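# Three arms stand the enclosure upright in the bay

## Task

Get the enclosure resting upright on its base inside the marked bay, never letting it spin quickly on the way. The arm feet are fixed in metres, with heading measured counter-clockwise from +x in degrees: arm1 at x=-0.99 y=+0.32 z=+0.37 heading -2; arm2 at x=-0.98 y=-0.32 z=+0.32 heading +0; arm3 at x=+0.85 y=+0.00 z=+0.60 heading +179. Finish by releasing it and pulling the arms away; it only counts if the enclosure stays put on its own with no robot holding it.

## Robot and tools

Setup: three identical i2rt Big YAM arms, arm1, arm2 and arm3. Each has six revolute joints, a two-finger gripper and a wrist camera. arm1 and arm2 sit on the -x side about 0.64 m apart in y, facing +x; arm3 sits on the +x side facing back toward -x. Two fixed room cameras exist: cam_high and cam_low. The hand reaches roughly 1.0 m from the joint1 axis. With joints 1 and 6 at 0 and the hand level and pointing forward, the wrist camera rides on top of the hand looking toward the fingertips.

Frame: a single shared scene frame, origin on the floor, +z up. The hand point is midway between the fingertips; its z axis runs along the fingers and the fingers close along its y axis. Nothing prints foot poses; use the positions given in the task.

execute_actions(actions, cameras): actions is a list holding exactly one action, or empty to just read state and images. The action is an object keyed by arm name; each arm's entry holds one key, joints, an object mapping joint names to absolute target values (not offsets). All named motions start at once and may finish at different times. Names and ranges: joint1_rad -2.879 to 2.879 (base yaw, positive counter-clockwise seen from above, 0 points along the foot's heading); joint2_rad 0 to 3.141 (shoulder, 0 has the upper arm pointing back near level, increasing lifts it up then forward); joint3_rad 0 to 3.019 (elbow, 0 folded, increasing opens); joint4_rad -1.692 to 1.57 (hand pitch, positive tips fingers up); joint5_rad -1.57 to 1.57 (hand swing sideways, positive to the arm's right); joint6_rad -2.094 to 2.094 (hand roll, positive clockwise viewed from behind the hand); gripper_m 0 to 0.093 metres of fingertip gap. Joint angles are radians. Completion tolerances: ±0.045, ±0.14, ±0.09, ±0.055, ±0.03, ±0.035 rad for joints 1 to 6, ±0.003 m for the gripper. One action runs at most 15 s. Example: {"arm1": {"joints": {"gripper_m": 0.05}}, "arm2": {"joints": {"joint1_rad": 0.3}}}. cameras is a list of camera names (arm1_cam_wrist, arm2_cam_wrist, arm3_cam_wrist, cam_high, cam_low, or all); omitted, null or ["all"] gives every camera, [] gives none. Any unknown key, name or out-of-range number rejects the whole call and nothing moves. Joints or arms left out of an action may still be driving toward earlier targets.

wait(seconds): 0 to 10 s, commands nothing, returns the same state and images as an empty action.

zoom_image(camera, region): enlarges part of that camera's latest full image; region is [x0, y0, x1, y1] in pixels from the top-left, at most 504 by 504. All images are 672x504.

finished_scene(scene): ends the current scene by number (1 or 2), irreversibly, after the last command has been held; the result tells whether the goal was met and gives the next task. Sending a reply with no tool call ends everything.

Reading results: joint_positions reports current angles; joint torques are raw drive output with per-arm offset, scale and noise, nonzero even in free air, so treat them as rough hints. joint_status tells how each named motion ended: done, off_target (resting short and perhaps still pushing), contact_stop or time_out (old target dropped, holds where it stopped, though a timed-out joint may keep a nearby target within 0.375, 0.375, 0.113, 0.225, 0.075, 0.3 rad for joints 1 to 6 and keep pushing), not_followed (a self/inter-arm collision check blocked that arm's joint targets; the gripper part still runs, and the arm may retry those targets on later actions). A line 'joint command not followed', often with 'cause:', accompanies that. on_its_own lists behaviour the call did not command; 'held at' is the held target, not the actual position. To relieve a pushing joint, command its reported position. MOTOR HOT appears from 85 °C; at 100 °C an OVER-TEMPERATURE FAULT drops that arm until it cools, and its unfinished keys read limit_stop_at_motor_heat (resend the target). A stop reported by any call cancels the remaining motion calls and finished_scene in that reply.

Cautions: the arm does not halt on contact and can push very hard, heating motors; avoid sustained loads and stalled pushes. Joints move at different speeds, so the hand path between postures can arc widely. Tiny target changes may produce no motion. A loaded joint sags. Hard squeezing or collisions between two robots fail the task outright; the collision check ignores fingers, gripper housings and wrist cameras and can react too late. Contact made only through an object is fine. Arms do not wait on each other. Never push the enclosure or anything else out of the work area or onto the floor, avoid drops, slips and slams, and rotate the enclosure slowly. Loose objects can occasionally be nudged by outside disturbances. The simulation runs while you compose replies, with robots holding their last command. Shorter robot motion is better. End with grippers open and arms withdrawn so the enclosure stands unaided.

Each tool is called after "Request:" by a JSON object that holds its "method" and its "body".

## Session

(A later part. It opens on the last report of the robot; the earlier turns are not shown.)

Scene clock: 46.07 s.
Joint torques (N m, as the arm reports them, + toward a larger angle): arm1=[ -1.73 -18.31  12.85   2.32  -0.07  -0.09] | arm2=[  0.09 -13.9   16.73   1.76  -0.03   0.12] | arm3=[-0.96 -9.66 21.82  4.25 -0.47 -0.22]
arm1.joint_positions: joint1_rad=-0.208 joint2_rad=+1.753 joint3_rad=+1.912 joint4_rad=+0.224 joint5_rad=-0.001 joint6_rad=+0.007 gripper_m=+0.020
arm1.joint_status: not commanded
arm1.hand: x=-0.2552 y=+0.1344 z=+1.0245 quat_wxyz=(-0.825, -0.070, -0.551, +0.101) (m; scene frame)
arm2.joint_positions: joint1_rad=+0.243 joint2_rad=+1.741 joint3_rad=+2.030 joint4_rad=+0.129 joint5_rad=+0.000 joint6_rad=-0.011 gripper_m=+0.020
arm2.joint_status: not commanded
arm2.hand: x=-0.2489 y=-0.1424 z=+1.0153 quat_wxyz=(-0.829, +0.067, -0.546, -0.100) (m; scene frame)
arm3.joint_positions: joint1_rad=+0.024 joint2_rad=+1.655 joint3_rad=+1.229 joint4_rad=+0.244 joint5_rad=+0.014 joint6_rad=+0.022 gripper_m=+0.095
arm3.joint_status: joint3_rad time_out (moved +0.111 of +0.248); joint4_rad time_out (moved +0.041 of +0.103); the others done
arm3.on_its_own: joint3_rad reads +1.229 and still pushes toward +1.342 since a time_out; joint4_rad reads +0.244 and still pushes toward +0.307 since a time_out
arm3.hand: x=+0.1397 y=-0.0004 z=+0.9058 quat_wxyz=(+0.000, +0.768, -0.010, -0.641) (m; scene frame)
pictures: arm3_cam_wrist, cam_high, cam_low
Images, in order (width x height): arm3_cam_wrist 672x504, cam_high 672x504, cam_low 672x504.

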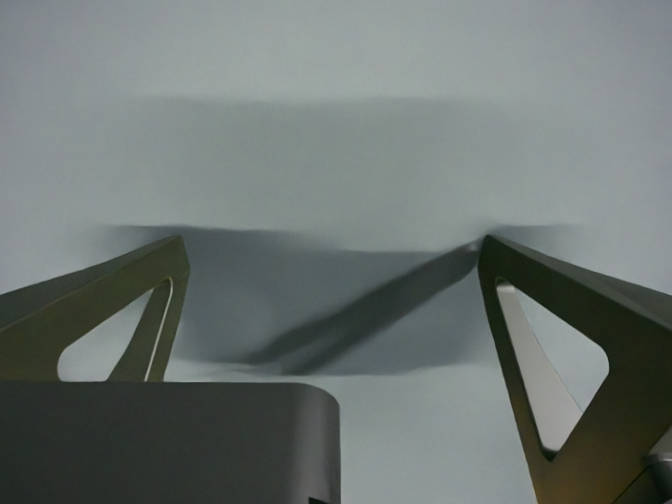

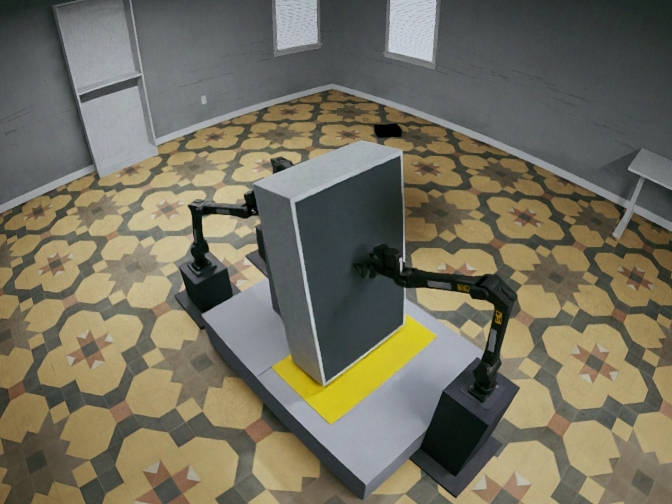

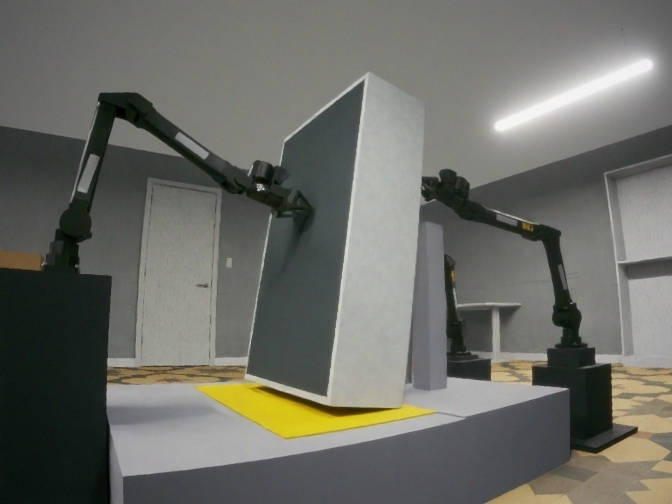

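Request:
{"method": "execute_actions", "body": {"actions": [{"arm3": {"joints": {"joint2_rad": 1.82, "joint3_rad": 1.487, "joint4_rad": 0.2}}}], "cameras": ["arm3_cam_wrist", "arm2_cam_wrist", "cam_high", "cam_low"]}}

Scene clock: 48.53 s.
Joint torques (N m, as the arm reports them, + toward a larger angle): arm1=[ -1.35 -19.15  12.39   2.27  -0.12  -0.14] | arm2=[  0.08 -13.9   16.73   1.77  -0.03   0.13] | arm3=[ -0.93 -14.39  16.97   2.49  -0.24  -0.15]
arm1.joint_positions: joint1_rad=-0.210 joint2_rad=+1.751 joint3_rad=+1.915 joint4_rad=+0.224 joint5_rad=+0.000 joint6_rad=+0.007 gripper_m=+0.020
arm1.joint_status: not commanded
arm1.hand: x=-0.2569 y=+0.1331 z=+1.0277 quat_wxyz=(-0.827, -0.070, -0.549, +0.103) (m; scene frame)
arm2.joint_positions: joint1_rad=+0.243 joint2_rad=+1.741 joint3_rad=+2.030 joint4_rad=+0.129 joint5_rad=+0.000 joint6_rad=-0.011 gripper_m=+0.020
arm2.joint_status: not commanded
arm2.hand: x=-0.2489 y=-0.1424 z=+1.0153 quat_wxyz=(-0.829, +0.067, -0.546, -0.100) (m; scene frame)
arm3.joint_positions: joint1_rad=+0.022 joint2_rad=+1.781 joint3_rad=+1.429 joint4_rad=+0.182 joint5_rad=+0.009 joint6_rad=+0.014 gripper_m=+0.095
arm3.joint_status: all done
arm3.hand: x=+0.0825 y=-0.0004 z=+0.9197 quat_wxyz=(-0.001, +0.764, -0.006, -0.645) (m; scene frame)
pictures: arm2_cam_wrist, arm3_cam_wrist, cam_high, cam_low
Images, in order (width x height): arm2_cam_wrist 672x504, arm3_cam_wrist 672x504, cam_high 672x504, cam_low 672x504.

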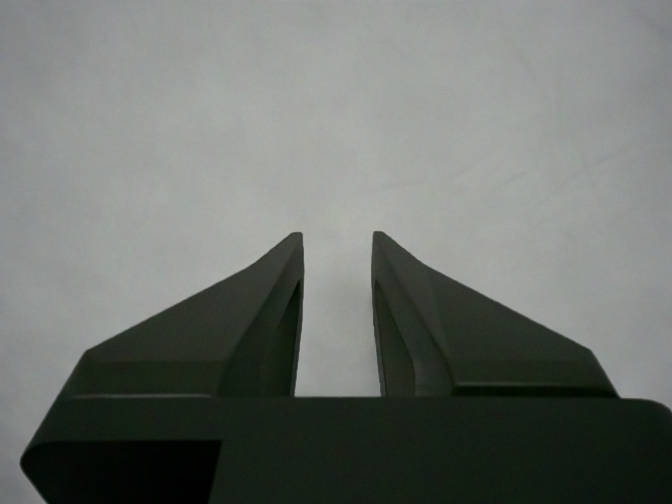

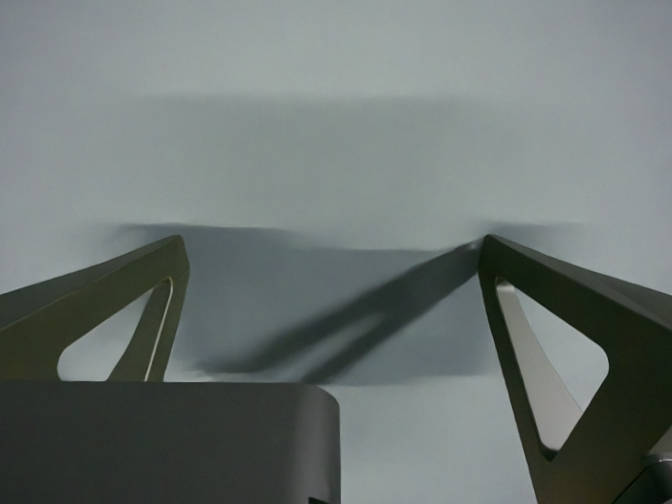

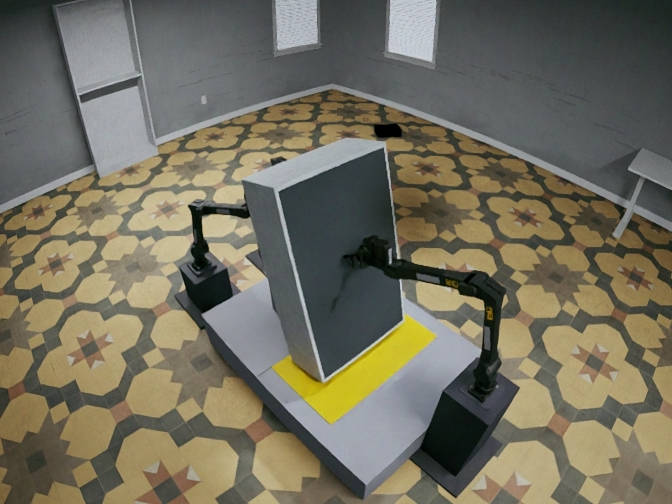

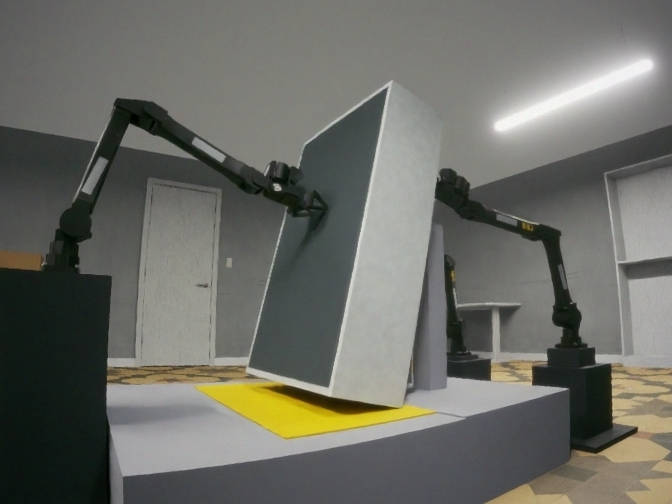

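Request:
{"method": "execute_actions", "body": {"actions": []}}

Scene clock: 49.17 s.
Joint torques (N m, as the arm reports them, + toward a larger angle): arm1=[ -1.61 -18.87  12.42   2.38  -0.08  -0.11] | arm2=[  0.29 -13.94  16.7    1.8   -0.03   0.12] | arm3=[ -0.84 -14.33  16.99   2.47  -0.26  -0.15]
arm1.joint_positions: joint1_rad=-0.210 joint2_rad=+1.751 joint3_rad=+1.915 joint4_rad=+0.224 joint5_rad=+0.000 joint6_rad=+0.007 gripper_m=+0.020
arm1.joint_status: not commanded
arm1.hand: x=-0.2569 y=+0.1331 z=+1.0277 quat_wxyz=(-0.827, -0.070, -0.549, +0.103) (m; scene frame)
arm2.joint_positions: joint1_rad=+0.243 joint2_rad=+1.741 joint3_rad=+2.030 joint4_rad=+0.129 joint5_rad=+0.000 joint6_rad=-0.011 gripper_m=+0.020
arm2.joint_status: not commanded
arm2.hand: x=-0.2489 y=-0.1424 z=+1.0153 quat_wxyz=(-0.829, +0.067, -0.546, -0.100) (m; scene frame)
arm3.joint_positions: joint1_rad=+0.022 joint2_rad=+1.781 joint3_rad=+1.429 joint4_rad=+0.182 joint5_rad=+0.008 joint6_rad=+0.014 gripper_m=+0.095
arm3.joint_status: all done
arm3.hand: x=+0.0825 y=-0.0005 z=+0.9197 quat_wxyz=(-0.001, +0.764, -0.006, -0.645) (m; scene frame)
pictures: arm1_cam_wrist, arm2_cam_wrist, arm3_cam_wrist, cam_high, cam_low
Images, in order (width x height): arm1_cam_wrist 672x504, arm2_cam_wrist 672x504, arm3_cam_wrist 672x504, cam_high 672x504, cam_low 672x504.

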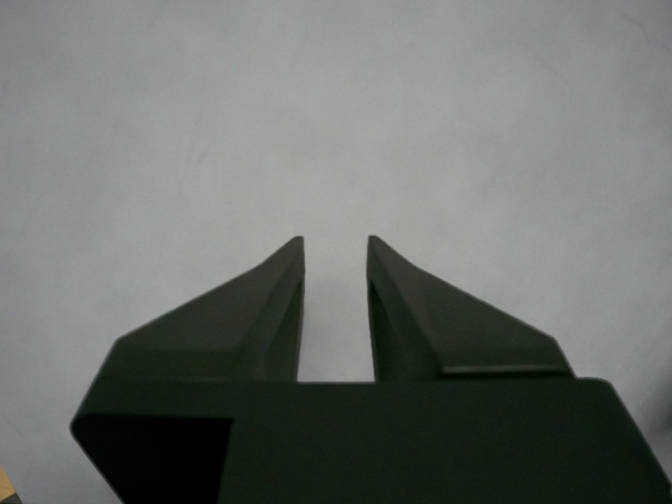

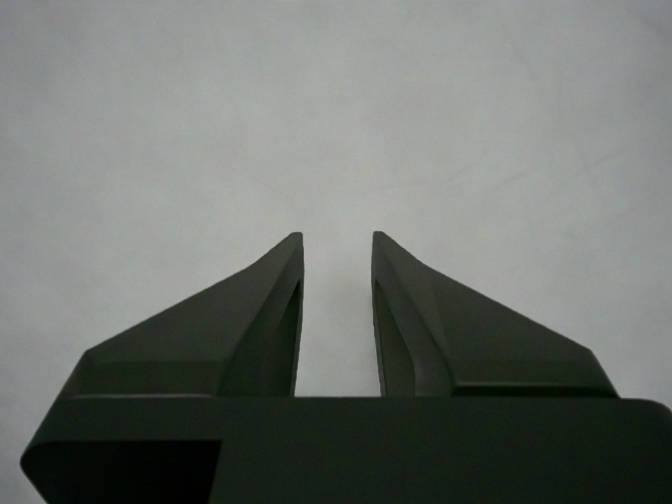

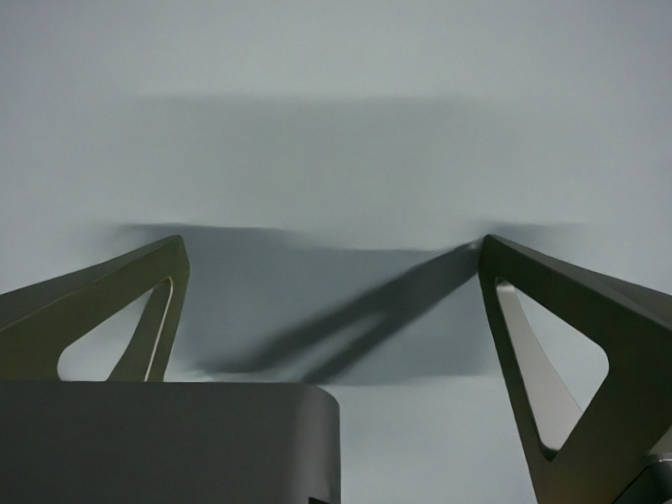

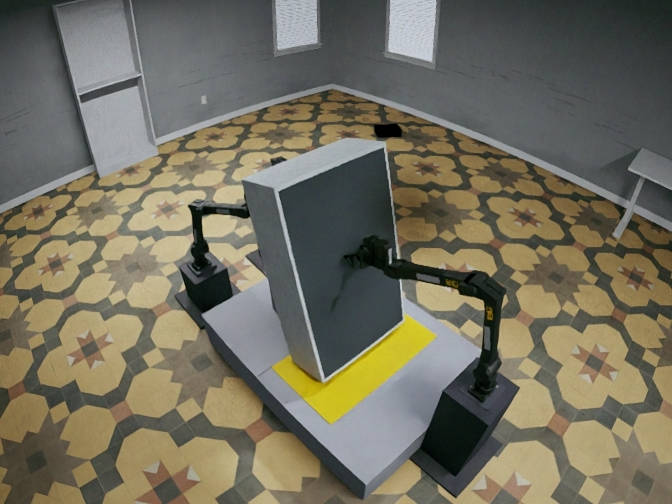

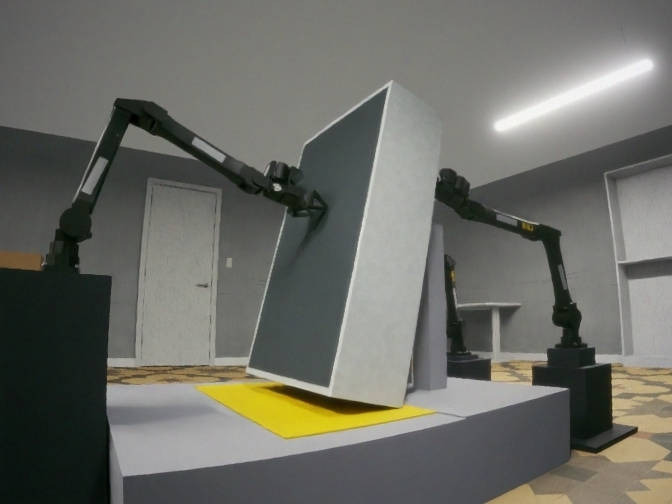

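Request:
{"method": "execute_actions", "body": {"actions": [{"arm1":{"joints":{"joint2_rad":1.715,"joint3_rad":1.88,"joint4_rad":0.22}},"arm2":{"joints":{"joint2_rad":1.69,"joint3_rad":2.0,"joint4_rad":0.105}},"arm3":{"joints":{"joint2_rad":1.872,"joint3_rad":1.57,"joint4_rad":0.167}}}], "cameras": ["cam_low","arm3_cam_wrist"]}}

Scene clock: 51.20 s.
Joint torques (N m, as the arm reports them, + toward a larger angle): arm1=[ -1.78 -20.98   8.55   1.64  -0.15  -0.12] | arm2=[  0.15 -15.34  11.92   1.2   -0.03   0.12] | arm3=[ -0.85 -15.48  17.42   1.68  -0.02  -0.16]
arm1.joint_positions: joint1_rad=-0.210 joint2_rad=+1.717 joint3_rad=+1.884 joint4_rad=+0.224 joint5_rad=+0.000 joint6_rad=+0.007 gripper_m=+0.020
arm1.joint_status: all done
arm1.hand: x=-0.2695 y=+0.1360 z=+1.0335 quat_wxyz=(-0.827, -0.070, -0.548, +0.103) (m; scene frame)
arm2.joint_positions: joint1_rad=+0.243 joint2_rad=+1.708 joint3_rad=+1.997 joint4_rad=+0.109 joint5_rad=+0.000 joint6_rad=-0.011 gripper_m=+0.020
arm2.joint_status: all done
arm2.hand: x=-0.2585 y=-0.1448 z=+1.0151 quat_wxyz=(-0.824, +0.068, -0.554, -0.099) (m; scene frame)
arm3.joint_positions: joint1_rad=+0.022 joint2_rad=+1.834 joint3_rad=+1.509 joint4_rad=+0.170 joint5_rad=+0.002 joint6_rad=+0.014 gripper_m=+0.095
arm3.joint_status: all done
arm3.hand: x=+0.0599 y=-0.0012 z=+0.9243 quat_wxyz=(+0.001, +0.759, -0.004, -0.651) (m; scene frame)
pictures: arm3_cam_wrist, cam_low
Images, in order (width x height): arm3_cam_wrist 672x504, cam_low 672x504.

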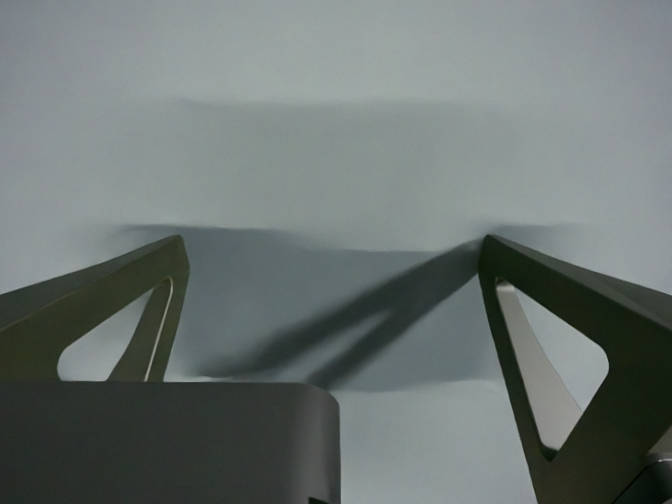

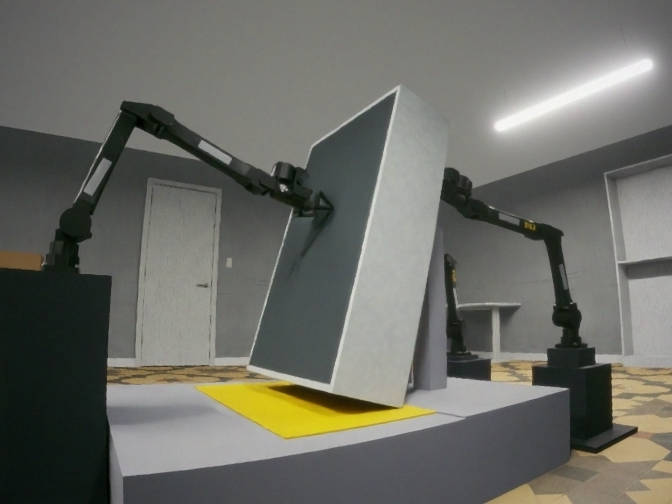

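Request:
{"method": "execute_actions", "body": {"actions": [{"arm1":{"joints":{"joint2_rad":1.655,"joint3_rad":1.815,"joint4_rad":0.205}},"arm2":{"joints":{"joint2_rad":1.635,"joint3_rad":1.93,"joint4_rad":0.075}},"arm3":{"joints":{"joint2_rad":1.925,"joint3_rad":1.655,"joint4_rad":0.135}}}], "cameras": ["cam_low","arm3_cam_wrist"]}}

Scene clock: 52.20 s.
Joint torques (N m, as the arm reports them, + toward a larger angle): arm1=[ -0.52 -18.67   9.46   2.09  -0.19  -0.15] | arm2=[ -0.01 -13.84  12.74   1.52   0.03   0.13] | arm3=[ -0.84 -14.98  18.28   1.41  -0.22  -0.15]
arm1.joint_positions: joint1_rad=-0.213 joint2_rad=+1.655 joint3_rad=+1.810 joint4_rad=+0.204 joint5_rad=+0.002 joint6_rad=+0.006 gripper_m=+0.020
arm1.joint_status: all done
arm1.hand: x=-0.2885 y=+0.1383 z=+1.0281 quat_wxyz=(-0.818, -0.073, -0.561, +0.104) (m; scene frame)
arm2.joint_positions: joint1_rad=+0.246 joint2_rad=+1.647 joint3_rad=+1.921 joint4_rad=+0.073 joint5_rad=-0.001 joint6_rad=-0.010 gripper_m=+0.020
arm2.joint_status: all done
arm2.hand: x=-0.2752 y=-0.1463 z=+1.0045 quat_wxyz=(-0.809, +0.072, -0.575, -0.099) (m; scene frame)
arm3.joint_positions: joint1_rad=+0.022 joint2_rad=+1.873 joint3_rad=+1.585 joint4_rad=+0.146 joint5_rad=+0.007 joint6_rad=+0.014 gripper_m=+0.095
arm3.joint_status: all done
arm3.hand: x=+0.0417 y=-0.0005 z=+0.9343 quat_wxyz=(-0.001, +0.755, -0.005, -0.655) (m; scene frame)
pictures: arm3_cam_wrist, cam_low
Images, in order (width x height): arm3_cam_wrist 672x504, cam_low 672x504.

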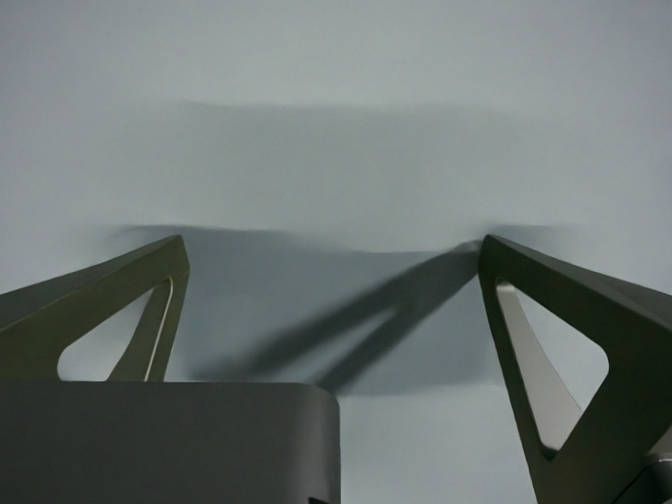

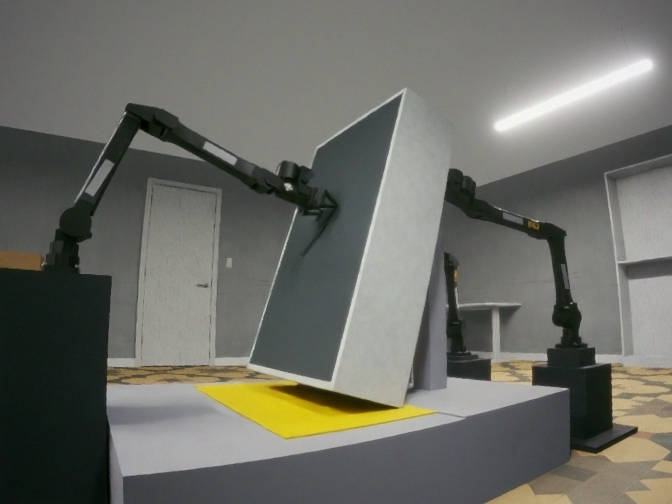

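Request:
{"method": "execute_actions", "body": {"actions": [{"arm3":{"joints":{"joint2_rad":1.79,"joint3_rad":1.645,"joint4_rad":0.12}}}], "cameras": ["cam_low","arm3_cam_wrist"]}}

Scene clock: 53.57 s.
Joint torques (N m, as the arm reports them, + toward a larger angle): arm1=[ -0.28 -19.26   9.06   1.9   -0.21  -0.08] | arm2=[ -0.03 -13.67  12.76   1.52   0.03   0.12] | arm3=[ -0.89 -18.68  16.91   1.13  -0.03  -0.13]
arm1.joint_positions: joint1_rad=-0.213 joint2_rad=+1.655 joint3_rad=+1.810 joint4_rad=+0.204 joint5_rad=+0.002 joint6_rad=+0.006 gripper_m=+0.020
arm1.joint_status: not commanded
arm1.hand: x=-0.2885 y=+0.1383 z=+1.0281 quat_wxyz=(-0.818, -0.073, -0.561, +0.104) (m; scene frame)
arm2.joint_positions: joint1_rad=+0.246 joint2_rad=+1.647 joint3_rad=+1.921 joint4_rad=+0.073 joint5_rad=-0.001 joint6_rad=-0.010 gripper_m=+0.020
arm2.joint_status: not commanded
arm2.hand: x=-0.2752 y=-0.1463 z=+1.0045 quat_wxyz=(-0.809, +0.072, -0.575, -0.099) (m; scene frame)
arm3.joint_positions: joint1_rad=+0.022 joint2_rad=+1.796 joint3_rad=+1.591 joint4_rad=+0.137 joint5_rad=+0.002 joint6_rad=+0.013 gripper_m=+0.095
arm3.joint_status: all done
arm3.hand: x=+0.0587 y=-0.0017 z=+0.9959 quat_wxyz=(+0.001, +0.730, -0.003, -0.683) (m; scene frame)
pictures: arm3_cam_wrist, cam_low
Images, in order (width x height): arm3_cam_wrist 672x504, cam_low 672x504.

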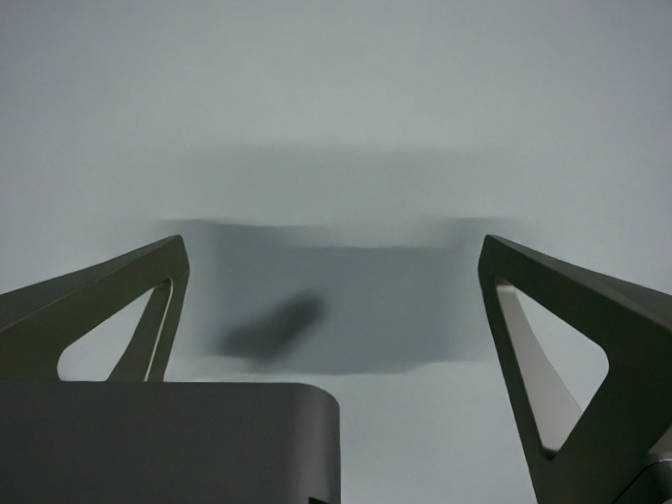

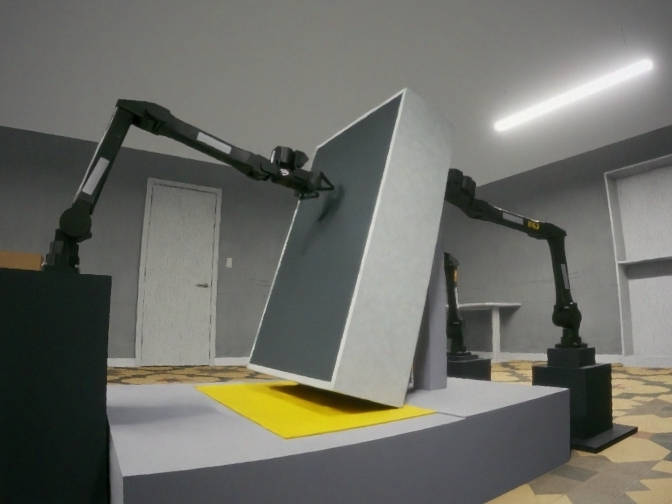

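Request:
{"method": "execute_actions", "body": {"actions": [{"arm3":{"joints":{"joint2_rad":1.80,"joint3_rad":2.19,"joint4_rad":-0.10}}}], "cameras": ["cam_low"]}}

Request:
{"method": "execute_actions", "body": {"actions": [{"arm3":{"joints":{"joint2_rad":2.0,"joint3_rad":2.19,"joint4_rad":-0.10}}}], "cameras": ["cam_low","arm3_cam_wrist"]}}

Scene clock: 55.37 s.
Joint torques (N m, as the arm reports them, + toward a larger angle): arm1=[ -0.24 -19.57   9.22   2.08  -0.25  -0.11] | arm2=[ -0.05 -13.78  12.74   1.52   0.03   0.12] | arm3=[ -0.85 -16.23  15.29   0.9   -0.04  -0.13]
arm1.joint_positions: joint1_rad=-0.213 joint2_rad=+1.655 joint3_rad=+1.810 joint4_rad=+0.204 joint5_rad=+0.002 joint6_rad=+0.006 gripper_m=+0.020
arm1.joint_status: not commanded
arm1.hand: x=-0.2885 y=+0.1383 z=+1.0281 quat_wxyz=(-0.818, -0.073, -0.561, +0.104) (m; scene frame)
arm2.joint_positions: joint1_rad=+0.246 joint2_rad=+1.647 joint3_rad=+1.921 joint4_rad=+0.073 joint5_rad=-0.001 joint6_rad=-0.010 gripper_m=+0.020
arm2.joint_status: not commanded
arm2.hand: x=-0.2752 y=-0.1463 z=+1.0045 quat_wxyz=(-0.809, +0.072, -0.575, -0.099) (m; scene frame)
arm3.joint_positions: joint1_rad=+0.022 joint2_rad=+1.782 joint3_rad=+2.152 joint4_rad=-0.082 joint5_rad=+0.002 joint6_rad=+0.013 gripper_m=+0.095
arm3.joint_status: all done
arm3.hand: x=+0.0914 y=-0.0038 z=+1.3000 quat_wxyz=(+0.002, +0.598, -0.002, -0.801) (m; scene frame)
pictures: cam_low
Images, in order (width x height): cam_low 672x504.

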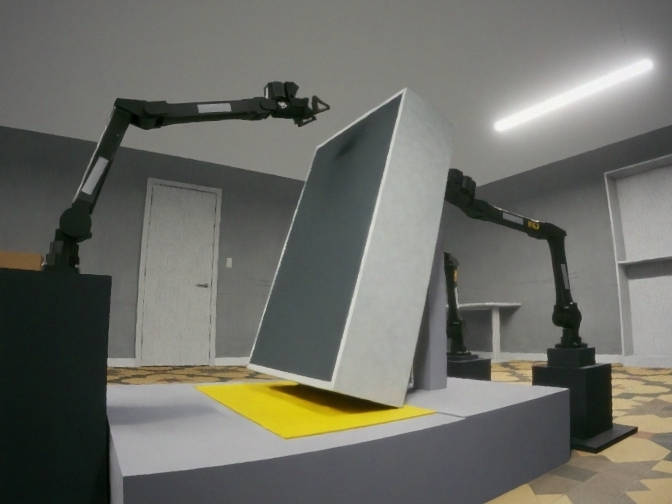

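Scene clock: 56.47 s.
Joint torques (N m, as the arm reports them, + toward a larger angle): arm1=[ -1.72 -18.74   9.41   2.2   -0.2   -0.12] | arm2=[ -0.22 -13.24  13.09   1.48   0.04   0.12] | arm3=[ -0.92 -20.45  14.51   1.02  -0.03  -0.06]
arm1.joint_positions: joint1_rad=-0.214 joint2_rad=+1.650 joint3_rad=+1.807 joint4_rad=+0.203 joint5_rad=+0.003 joint6_rad=+0.006 gripper_m=+0.020
arm1.joint_status: not commanded
arm1.hand: x=-0.2908 y=+0.1385 z=+1.0301 quat_wxyz=(-0.818, -0.074, -0.560, +0.104) (m; scene frame)
arm2.joint_positions: joint1_rad=+0.247 joint2_rad=+1.641 joint3_rad=+1.918 joint4_rad=+0.073 joint5_rad=-0.002 joint6_rad=-0.010 gripper_m=+0.020
arm2.joint_status: not commanded
arm2.hand: x=-0.2777 y=-0.1464 z=+1.0066 quat_wxyz=(-0.809, +0.073, -0.574, -0.100) (m; scene frame)
arm3.joint_positions: joint1_rad=+0.023 joint2_rad=+1.991 joint3_rad=+2.165 joint4_rad=-0.081 joint5_rad=+0.002 joint6_rad=+0.004 gripper_m=+0.095
arm3.joint_status: all done
arm3.hand: x=-0.0084 y=-0.0037 z=+1.1433 quat_wxyz=(-0.001, +0.673, +0.001, -0.739) (m; scene frame)
pictures: arm3_cam_wrist, cam_low
Images, in order (width x height): arm3_cam_wrist 672x504, cam_low 672x504.

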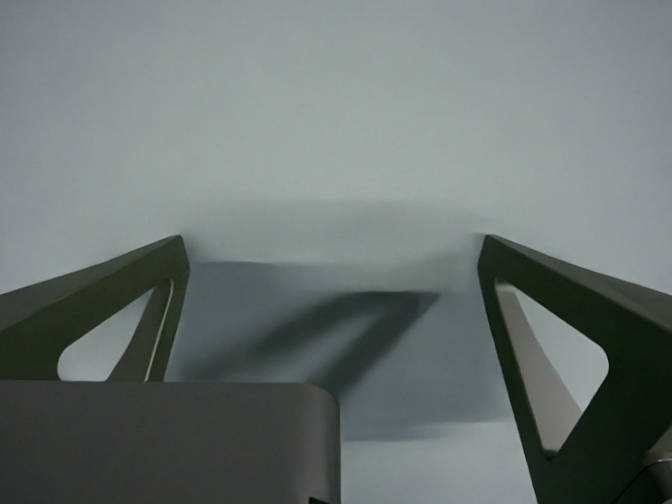

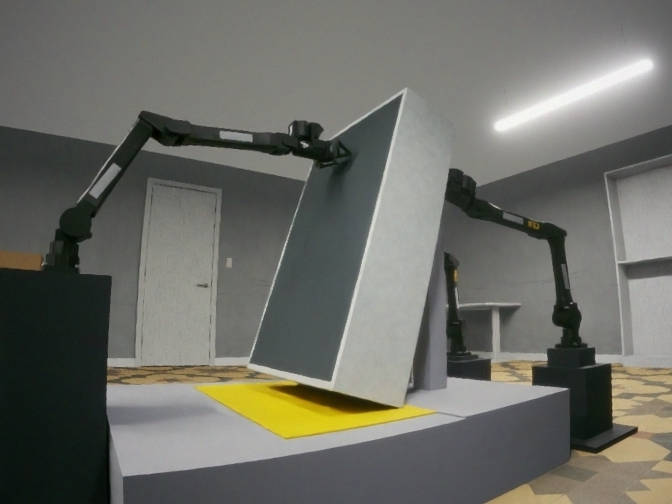

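Request:
{"method": "execute_actions", "body": {"actions": [{"arm1":{"joints":{"joint2_rad":1.78,"joint3_rad":1.96,"joint4_rad":0.233}},"arm2":{"joints":{"joint2_rad":1.74,"joint3_rad":2.08,"joint4_rad":0.14}},"arm3":{"joints":{"joint2_rad":1.89,"joint3_rad":2.045,"joint4_rad":-0.09}}}], "cameras": ["cam_low","arm3_cam_wrist"]}}

Scene clock: 59.73 s.
Joint torques (N m, as the arm reports them, + toward a larger angle): arm1=[ -2.01 -19.89  12.16   2.3   -0.1   -0.07] | arm2=[ -0.08 -13.42  17.42   1.92   0.04   0.11] | arm3=[ -0.89 -14.17  10.54   1.53  -0.25  -0.04]
arm1.joint_positions: joint1_rad=-0.214 joint2_rad=+1.765 joint3_rad=+1.911 joint4_rad=+0.223 joint5_rad=+0.001 joint6_rad=+0.006 gripper_m=+0.020
arm1.joint_status: all done
arm1.hand: x=-0.2500 y=+0.1282 z=+1.0146 quat_wxyz=(-0.821, -0.073, -0.557, +0.104) (m; scene frame)
arm2.joint_positions: joint1_rad=+0.247 joint2_rad=+1.732 joint3_rad=+2.024 joint4_rad=+0.125 joint5_rad=-0.002 joint6_rad=-0.010 gripper_m=+0.020
arm2.joint_status: all done
arm2.hand: x=-0.2529 y=-0.1401 z=+1.0171 quat_wxyz=(-0.828, +0.069, -0.547, -0.102) (m; scene frame)
arm3.joint_positions: joint1_rad=+0.023 joint2_rad=+1.832 joint3_rad=+2.062 joint4_rad=-0.081 joint5_rad=+0.009 joint6_rad=+0.002 gripper_m=+0.095
arm3.joint_status: all done
arm3.hand: x=+0.0505 y=-0.0027 z=+1.2079 quat_wxyz=(-0.004, +0.652, -0.001, -0.758) (m; scene frame)
pictures: arm3_cam_wrist, cam_low
Images, in order (width x height): arm3_cam_wrist 672x504, cam_low 672x504.

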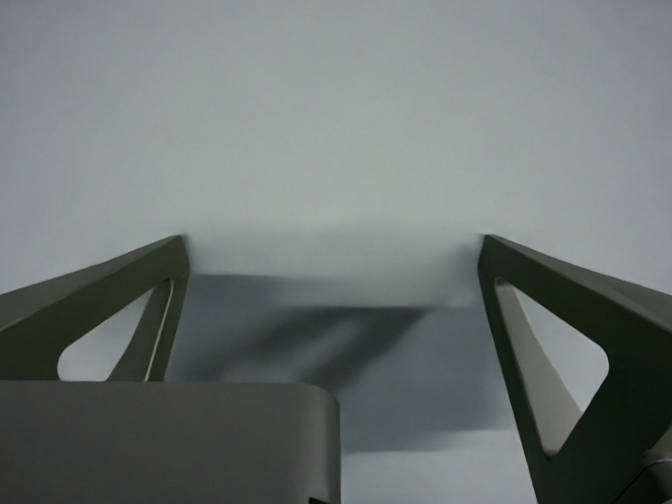

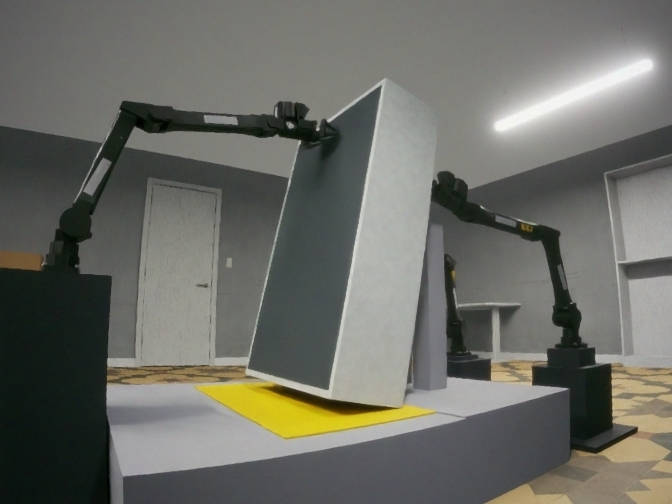

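Request:
{"method": "execute_actions", "body": {"actions": [{"arm3":{"joints":{"joint2_rad":1.80,"joint3_rad":1.87,"joint4_rad":-0.09}}}], "cameras": ["cam_low","arm3_cam_wrist"]}}

Scene clock: 62.20 s.
Joint torques (N m, as the arm reports them, + toward a larger angle): arm1=[ -1.15 -19.75  12.51   2.22  -0.18  -0.08] | arm2=[ -0.15 -13.26  17.44   1.92   0.04   0.11] | arm3=[-0.89 -9.85 10.32  1.41 -0.28  0.02]
arm1.joint_positions: joint1_rad=-0.214 joint2_rad=+1.765 joint3_rad=+1.911 joint4_rad=+0.223 joint5_rad=+0.001 joint6_rad=+0.006 gripper_m=+0.020
arm1.joint_status: not commanded
arm1.hand: x=-0.2500 y=+0.1282 z=+1.0146 quat_wxyz=(-0.821, -0.073, -0.557, +0.104) (m; scene frame)
arm2.joint_positions: joint1_rad=+0.247 joint2_rad=+1.732 joint3_rad=+2.024 joint4_rad=+0.125 joint5_rad=-0.002 joint6_rad=-0.010 gripper_m=+0.020
arm2.joint_status: not commanded
arm2.hand: x=-0.2529 y=-0.1401 z=+1.0171 quat_wxyz=(-0.828, +0.069, -0.547, -0.102) (m; scene frame)
arm3.joint_positions: joint1_rad=+0.023 joint2_rad=+1.710 joint3_rad=+1.887 joint4_rad=-0.081 joint5_rad=+0.009 joint6_rad=-0.003 gripper_m=+0.095
arm3.joint_status: all done
arm3.hand: x=+0.0887 y=-0.0025 z=+1.1931 quat_wxyz=(-0.006, +0.672, +0.000, -0.741) (m; scene frame)
pictures: arm3_cam_wrist, cam_low
Images, in order (width x height): arm3_cam_wrist 672x504, cam_low 672x504.

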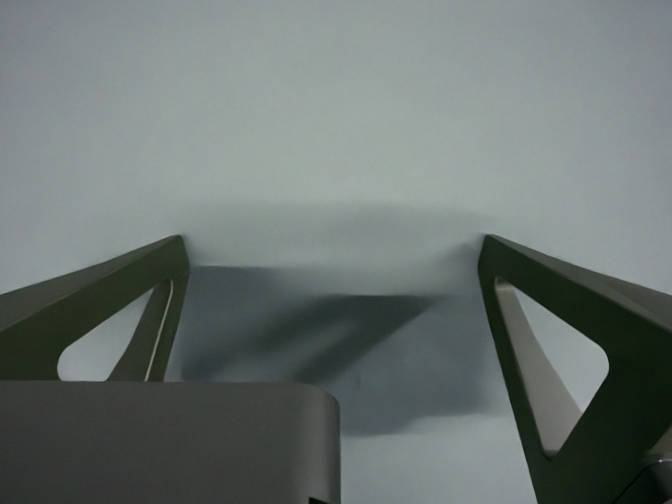

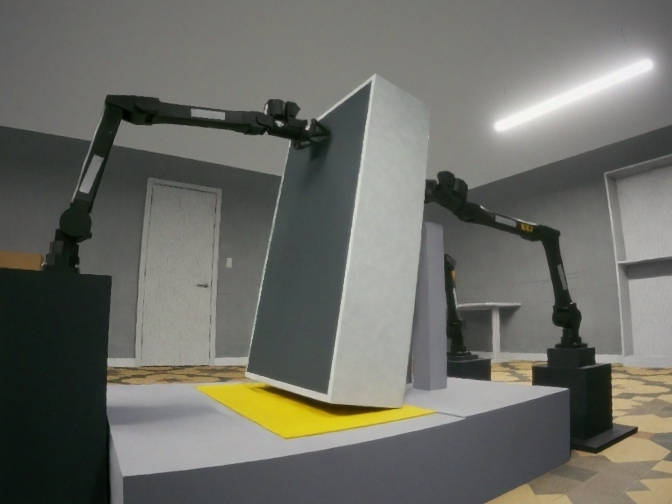

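Request:
{"method": "execute_actions", "body": {"actions": [{"arm3":{"joints":{"joint2_rad":1.725,"joint3_rad":1.73,"joint4_rad":-0.09}}}], "cameras": ["cam_low","arm3_cam_wrist"]}}

Scene clock: 64.83 s.
Joint torques (N m, as the arm reports them, + toward a larger angle): arm1=[ -0.37 -19.9   12.41   1.87  -0.13  -0.09] | arm2=[ -0.1  -13.2   17.44   1.95   0.05   0.12] | arm3=[-1.   -5.13 11.86  1.77 -0.4   0.  ]
arm1.joint_positions: joint1_rad=-0.214 joint2_rad=+1.765 joint3_rad=+1.911 joint4_rad=+0.223 joint5_rad=+0.001 joint6_rad=+0.006 gripper_m=+0.020
arm1.joint_status: not commanded
arm1.hand: x=-0.2500 y=+0.1282 z=+1.0146 quat_wxyz=(-0.821, -0.073, -0.557, +0.104) (m; scene frame)
arm2.joint_positions: joint1_rad=+0.247 joint2_rad=+1.732 joint3_rad=+2.024 joint4_rad=+0.125 joint5_rad=-0.002 joint6_rad=-0.010 gripper_m=+0.020
arm2.joint_status: not commanded
arm2.hand: x=-0.2529 y=-0.1401 z=+1.0171 quat_wxyz=(-0.828, +0.069, -0.547, -0.102) (m; scene frame)
arm3.joint_positions: joint1_rad=+0.023 joint2_rad=+1.597 joint3_rad=+1.734 joint4_rad=-0.092 joint5_rad=+0.012 joint6_rad=+0.000 gripper_m=+0.095
arm3.joint_status: all done
arm3.hand: x=+0.1270 y=-0.0021 z=+1.1759 quat_wxyz=(-0.006, +0.691, -0.001, -0.723) (m; scene frame)
pictures: arm3_cam_wrist, cam_low
Images, in order (width x height): arm3_cam_wrist 672x504, cam_low 672x504.

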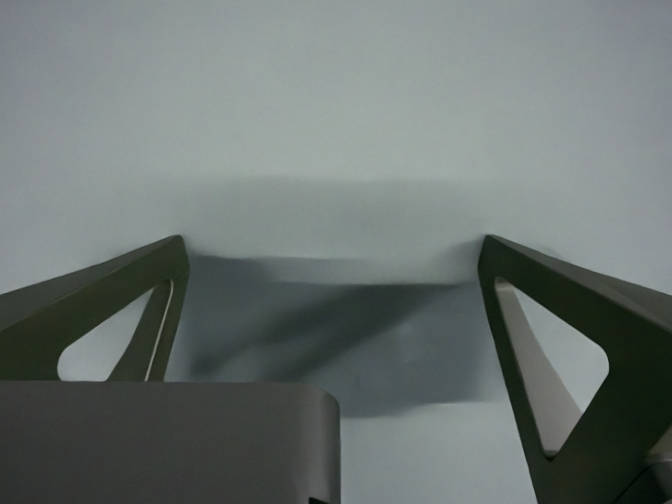

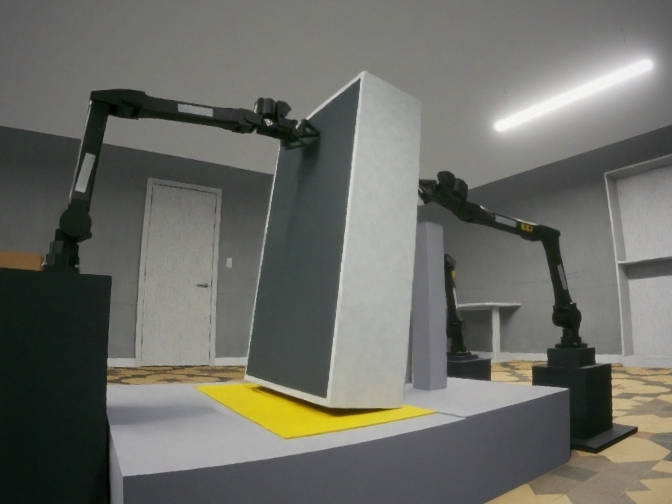

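Request:
{"method": "execute_actions", "body": {"actions": [{"arm3":{"joints":{"joint2_rad":1.645,"joint3_rad":1.585,"joint4_rad":-0.09}}}], "cameras": ["cam_low"]}}

Scene clock: 66.73 s.
Joint torques (N m, as the arm reports them, + toward a larger angle): arm1=[ -0.59 -20.    12.47   2.44  -0.17  -0.11] | arm2=[ -0.09 -13.22  17.43   1.96   0.05   0.12] | arm3=[-0.97  0.18 12.79  2.14 -0.5  -0.01]
arm1.joint_positions: joint1_rad=-0.214 joint2_rad=+1.765 joint3_rad=+1.911 joint4_rad=+0.223 joint5_rad=+0.001 joint6_rad=+0.006 gripper_m=+0.020
arm1.joint_status: not commanded
arm1.hand: x=-0.2500 y=+0.1282 z=+1.0146 quat_wxyz=(-0.821, -0.073, -0.557, +0.104) (m; scene frame)
arm2.joint_positions: joint1_rad=+0.247 joint2_rad=+1.732 joint3_rad=+2.024 joint4_rad=+0.125 joint5_rad=-0.002 joint6_rad=-0.010 gripper_m=+0.020
arm2.joint_status: not commanded
arm2.hand: x=-0.2529 y=-0.1401 z=+1.0171 quat_wxyz=(-0.828, +0.069, -0.547, -0.102) (m; scene frame)
arm3.joint_positions: joint1_rad=+0.024 joint2_rad=+1.476 joint3_rad=+1.581 joint4_rad=-0.103 joint5_rad=+0.015 joint6_rad=+0.000 gripper_m=+0.095
arm3.joint_status: joint2_rad off_target (ended at +1.476, target +1.645); the others done
arm3.hand: x=+0.1715 y=-0.0022 z=+1.1599 quat_wxyz=(-0.007, +0.706, -0.002, -0.708) (m; scene frame)
pictures: cam_low
Images, in order (width x height): cam_low 672x504.

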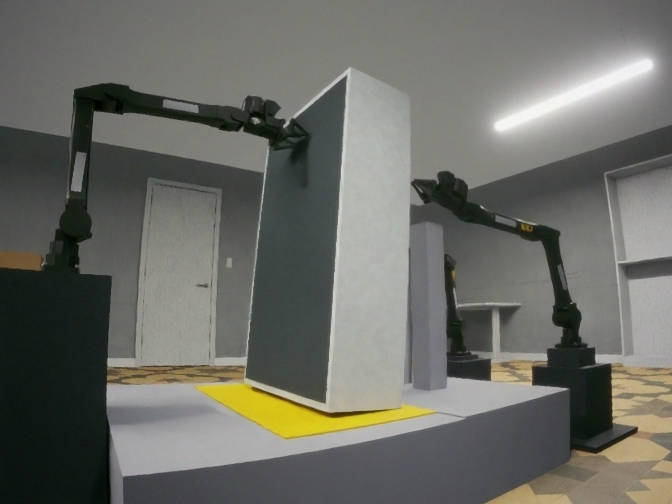

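Request:
{"method": "execute_actions", "body": {"actions": [{"arm3":{"joints":{"joint2_rad":1.585,"joint3_rad":1.478,"joint4_rad":-0.095}},"arm1":{"joints":{"joint1_rad":-0.14,"joint2_rad":1.58}},"arm2":{"joints":{"joint1_rad":0.17,"joint2_rad":1.55}}}], "cameras": ["cam_low"]}}

Scene clock: 69.00 s.
Joint torques (N m, as the arm reports them, + toward a larger angle): arm1=[ -0.87 -15.32   8.97   1.44  -0.23  -0.14] | arm2=[-0.02 -9.27 12.4   1.26  0.    0.11] | arm3=[-1.08  3.56 12.05  1.91 -0.59  0.  ]
arm1.joint_positions: joint1_rad=-0.133 joint2_rad=+1.565 joint3_rad=+1.945 joint4_rad=+0.234 joint5_rad=+0.001 joint6_rad=+0.006 gripper_m=+0.020
arm1.joint_status: all done
arm1.hand: x=-0.3620 y=+0.2113 z=+1.1733 quat_wxyz=(-0.887, -0.040, -0.454, +0.076) (m; scene frame)
arm2.joint_positions: joint1_rad=+0.164 joint2_rad=+1.542 joint3_rad=+2.061 joint4_rad=+0.138 joint5_rad=-0.001 joint6_rad=-0.010 gripper_m=+0.020
arm2.joint_status: all done
arm2.hand: x=-0.3713 y=-0.2231 z=+1.1665 quat_wxyz=(-0.892, +0.037, -0.446, -0.072) (m; scene frame)
arm3.joint_positions: joint1_rad=+0.026 joint2_rad=+1.393 joint3_rad=+1.480 joint4_rad=-0.099 joint5_rad=+0.017 joint6_rad=-0.002 gripper_m=+0.095
arm3.joint_status: joint2_rad time_out (moved -0.083 of +0.109); the others done
arm3.on_its_own: joint2_rad reads +1.393 and still pushes toward +1.585 since a time_out
arm3.hand: x=+0.2030 y=-0.0026 z=+1.1511 quat_wxyz=(-0.008, +0.711, -0.002, -0.703) (m; scene frame)
pictures: cam_low
Images, in order (width x height): cam_low 672x504.

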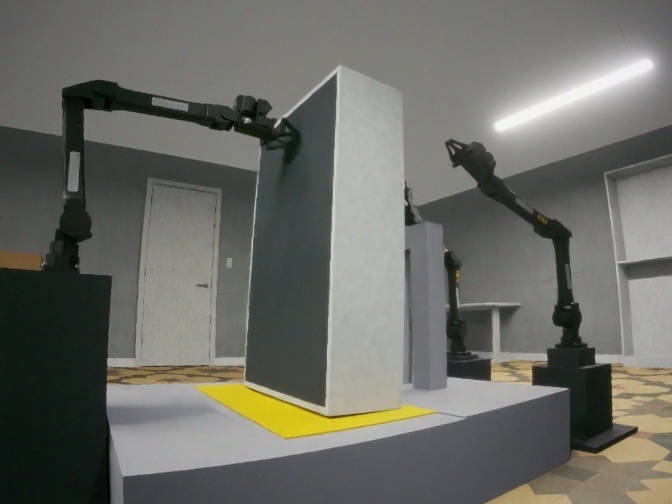

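Request:
{"method": "execute_actions", "body": {"actions": [{"arm3":{"joints":{"joint2_rad":1.527,"joint3_rad":1.378,"joint4_rad":-0.095}},"arm1":{"joints":{"joint1_rad":-0.07,"joint2_rad":1.40}},"arm2":{"joints":{"joint1_rad":0.09,"joint2_rad":1.38}}}], "cameras": ["cam_low"]}}

Scene clock: 71.10 s.
Joint torques (N m, as the arm reports them, + toward a larger angle): arm1=[ -0.7  -10.43   8.14   1.18  -0.15  -0.09] | arm2=[-0.46 -5.86 10.61  0.95  0.02  0.12] | arm3=[-1.17  6.48 11.81  1.8  -0.68  0.03]
arm1.joint_positions: joint1_rad=-0.070 joint2_rad=+1.392 joint3_rad=+1.948 joint4_rad=+0.235 joint5_rad=+0.001 joint6_rad=+0.006 gripper_m=+0.020
arm1.joint_status: all done
arm1.hand: x=-0.4807 y=+0.2662 z=+1.2709 quat_wxyz=(-0.925, -0.021, -0.375, +0.050) (m; scene frame)
arm2.joint_positions: joint1_rad=+0.089 joint2_rad=+1.377 joint3_rad=+2.066 joint4_rad=+0.139 joint5_rad=-0.001 joint6_rad=-0.010 gripper_m=+0.020
arm2.joint_status: all done
arm2.hand: x=-0.4926 y=-0.2802 z=+1.2568 quat_wxyz=(-0.929, +0.017, -0.369, -0.039) (m; scene frame)
arm3.joint_positions: joint1_rad=+0.028 joint2_rad=+1.311 joint3_rad=+1.383 joint4_rad=-0.096 joint5_rad=+0.020 joint6_rad=-0.004 gripper_m=+0.095
arm3.joint_status: joint2_rad time_out (moved -0.082 of +0.134); the others done
arm3.on_its_own: joint2_rad reads +1.311 and still pushes toward +1.527 since a time_out
arm3.hand: x=+0.2339 y=-0.0034 z=+1.1413 quat_wxyz=(-0.009, +0.715, -0.001, -0.699) (m; scene frame)
pictures: cam_low
Images, in order (width x height): cam_low 672x504.

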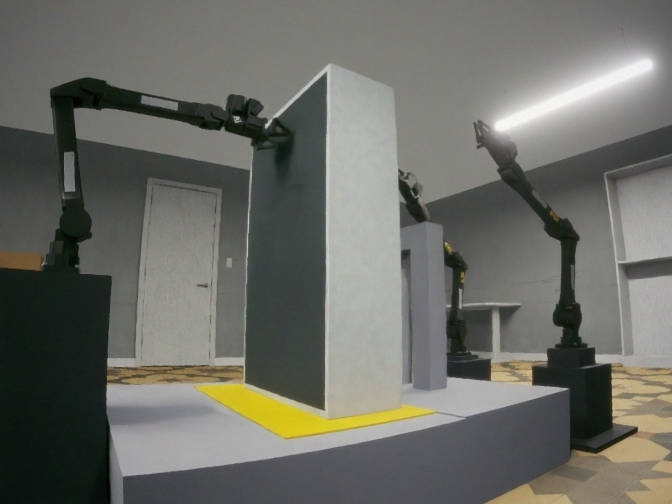

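Request:
{"method": "execute_actions", "body": {"actions": [{"arm3":{"joints":{"joint2_rad":1.465,"joint3_rad":1.282,"joint4_rad":-0.095}}}], "cameras": ["cam_low"]}}

Scene clock: 73.17 s.
Joint torques (N m, as the arm reports them, + toward a larger angle): arm1=[-1.11 -9.85  8.19  1.29 -0.12 -0.04] | arm2=[-0.51 -5.63 10.61  0.94  0.    0.12] | arm3=[-0.68  2.1   9.29  1.5  -0.52  0.04]
arm1.joint_positions: joint1_rad=-0.070 joint2_rad=+1.392 joint3_rad=+1.948 joint4_rad=+0.235 joint5_rad=+0.001 joint6_rad=+0.006 gripper_m=+0.020
arm1.joint_status: not commanded
arm1.hand: x=-0.4807 y=+0.2662 z=+1.2709 quat_wxyz=(-0.925, -0.021, -0.375, +0.050) (m; scene frame)
arm2.joint_positions: joint1_rad=+0.089 joint2_rad=+1.377 joint3_rad=+2.066 joint4_rad=+0.139 joint5_rad=-0.001 joint6_rad=-0.010 gripper_m=+0.020
arm2.joint_status: not commanded
arm2.hand: x=-0.4926 y=-0.2802 z=+1.2568 quat_wxyz=(-0.929, +0.017, -0.369, -0.039) (m; scene frame)
arm3.joint_positions: joint1_rad=+0.022 joint2_rad=+1.307 joint3_rad=+1.314 joint4_rad=-0.088 joint5_rad=+0.016 joint6_rad=-0.005 gripper_m=+0.095
arm3.joint_status: joint2_rad time_out (moved -0.004 of +0.154); the others done
arm3.on_its_own: joint2_rad reads +1.307 and still pushes toward +1.465 since a time_out
arm3.hand: x=+0.2353 y=+0.0001 z=+1.1021 quat_wxyz=(-0.010, +0.735, -0.001, -0.678) (m; scene frame)
pictures: cam_low
Images, in order (width x height): cam_low 672x504.

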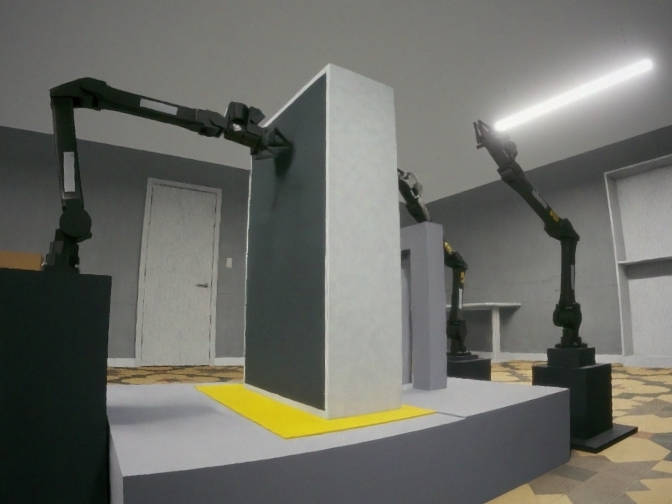

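Request:
{"method": "zoom_image", "body": {"camera": "cam_low", "region": [180, 300, 480, 460]}}

Region (180, 300, 480, 460) of cam_low's 672x504 image, scaled by 1.680, with more detail than that image has; it fills the top 269 rows of this view, and the rest is white.

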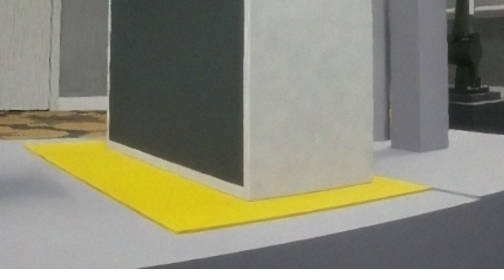

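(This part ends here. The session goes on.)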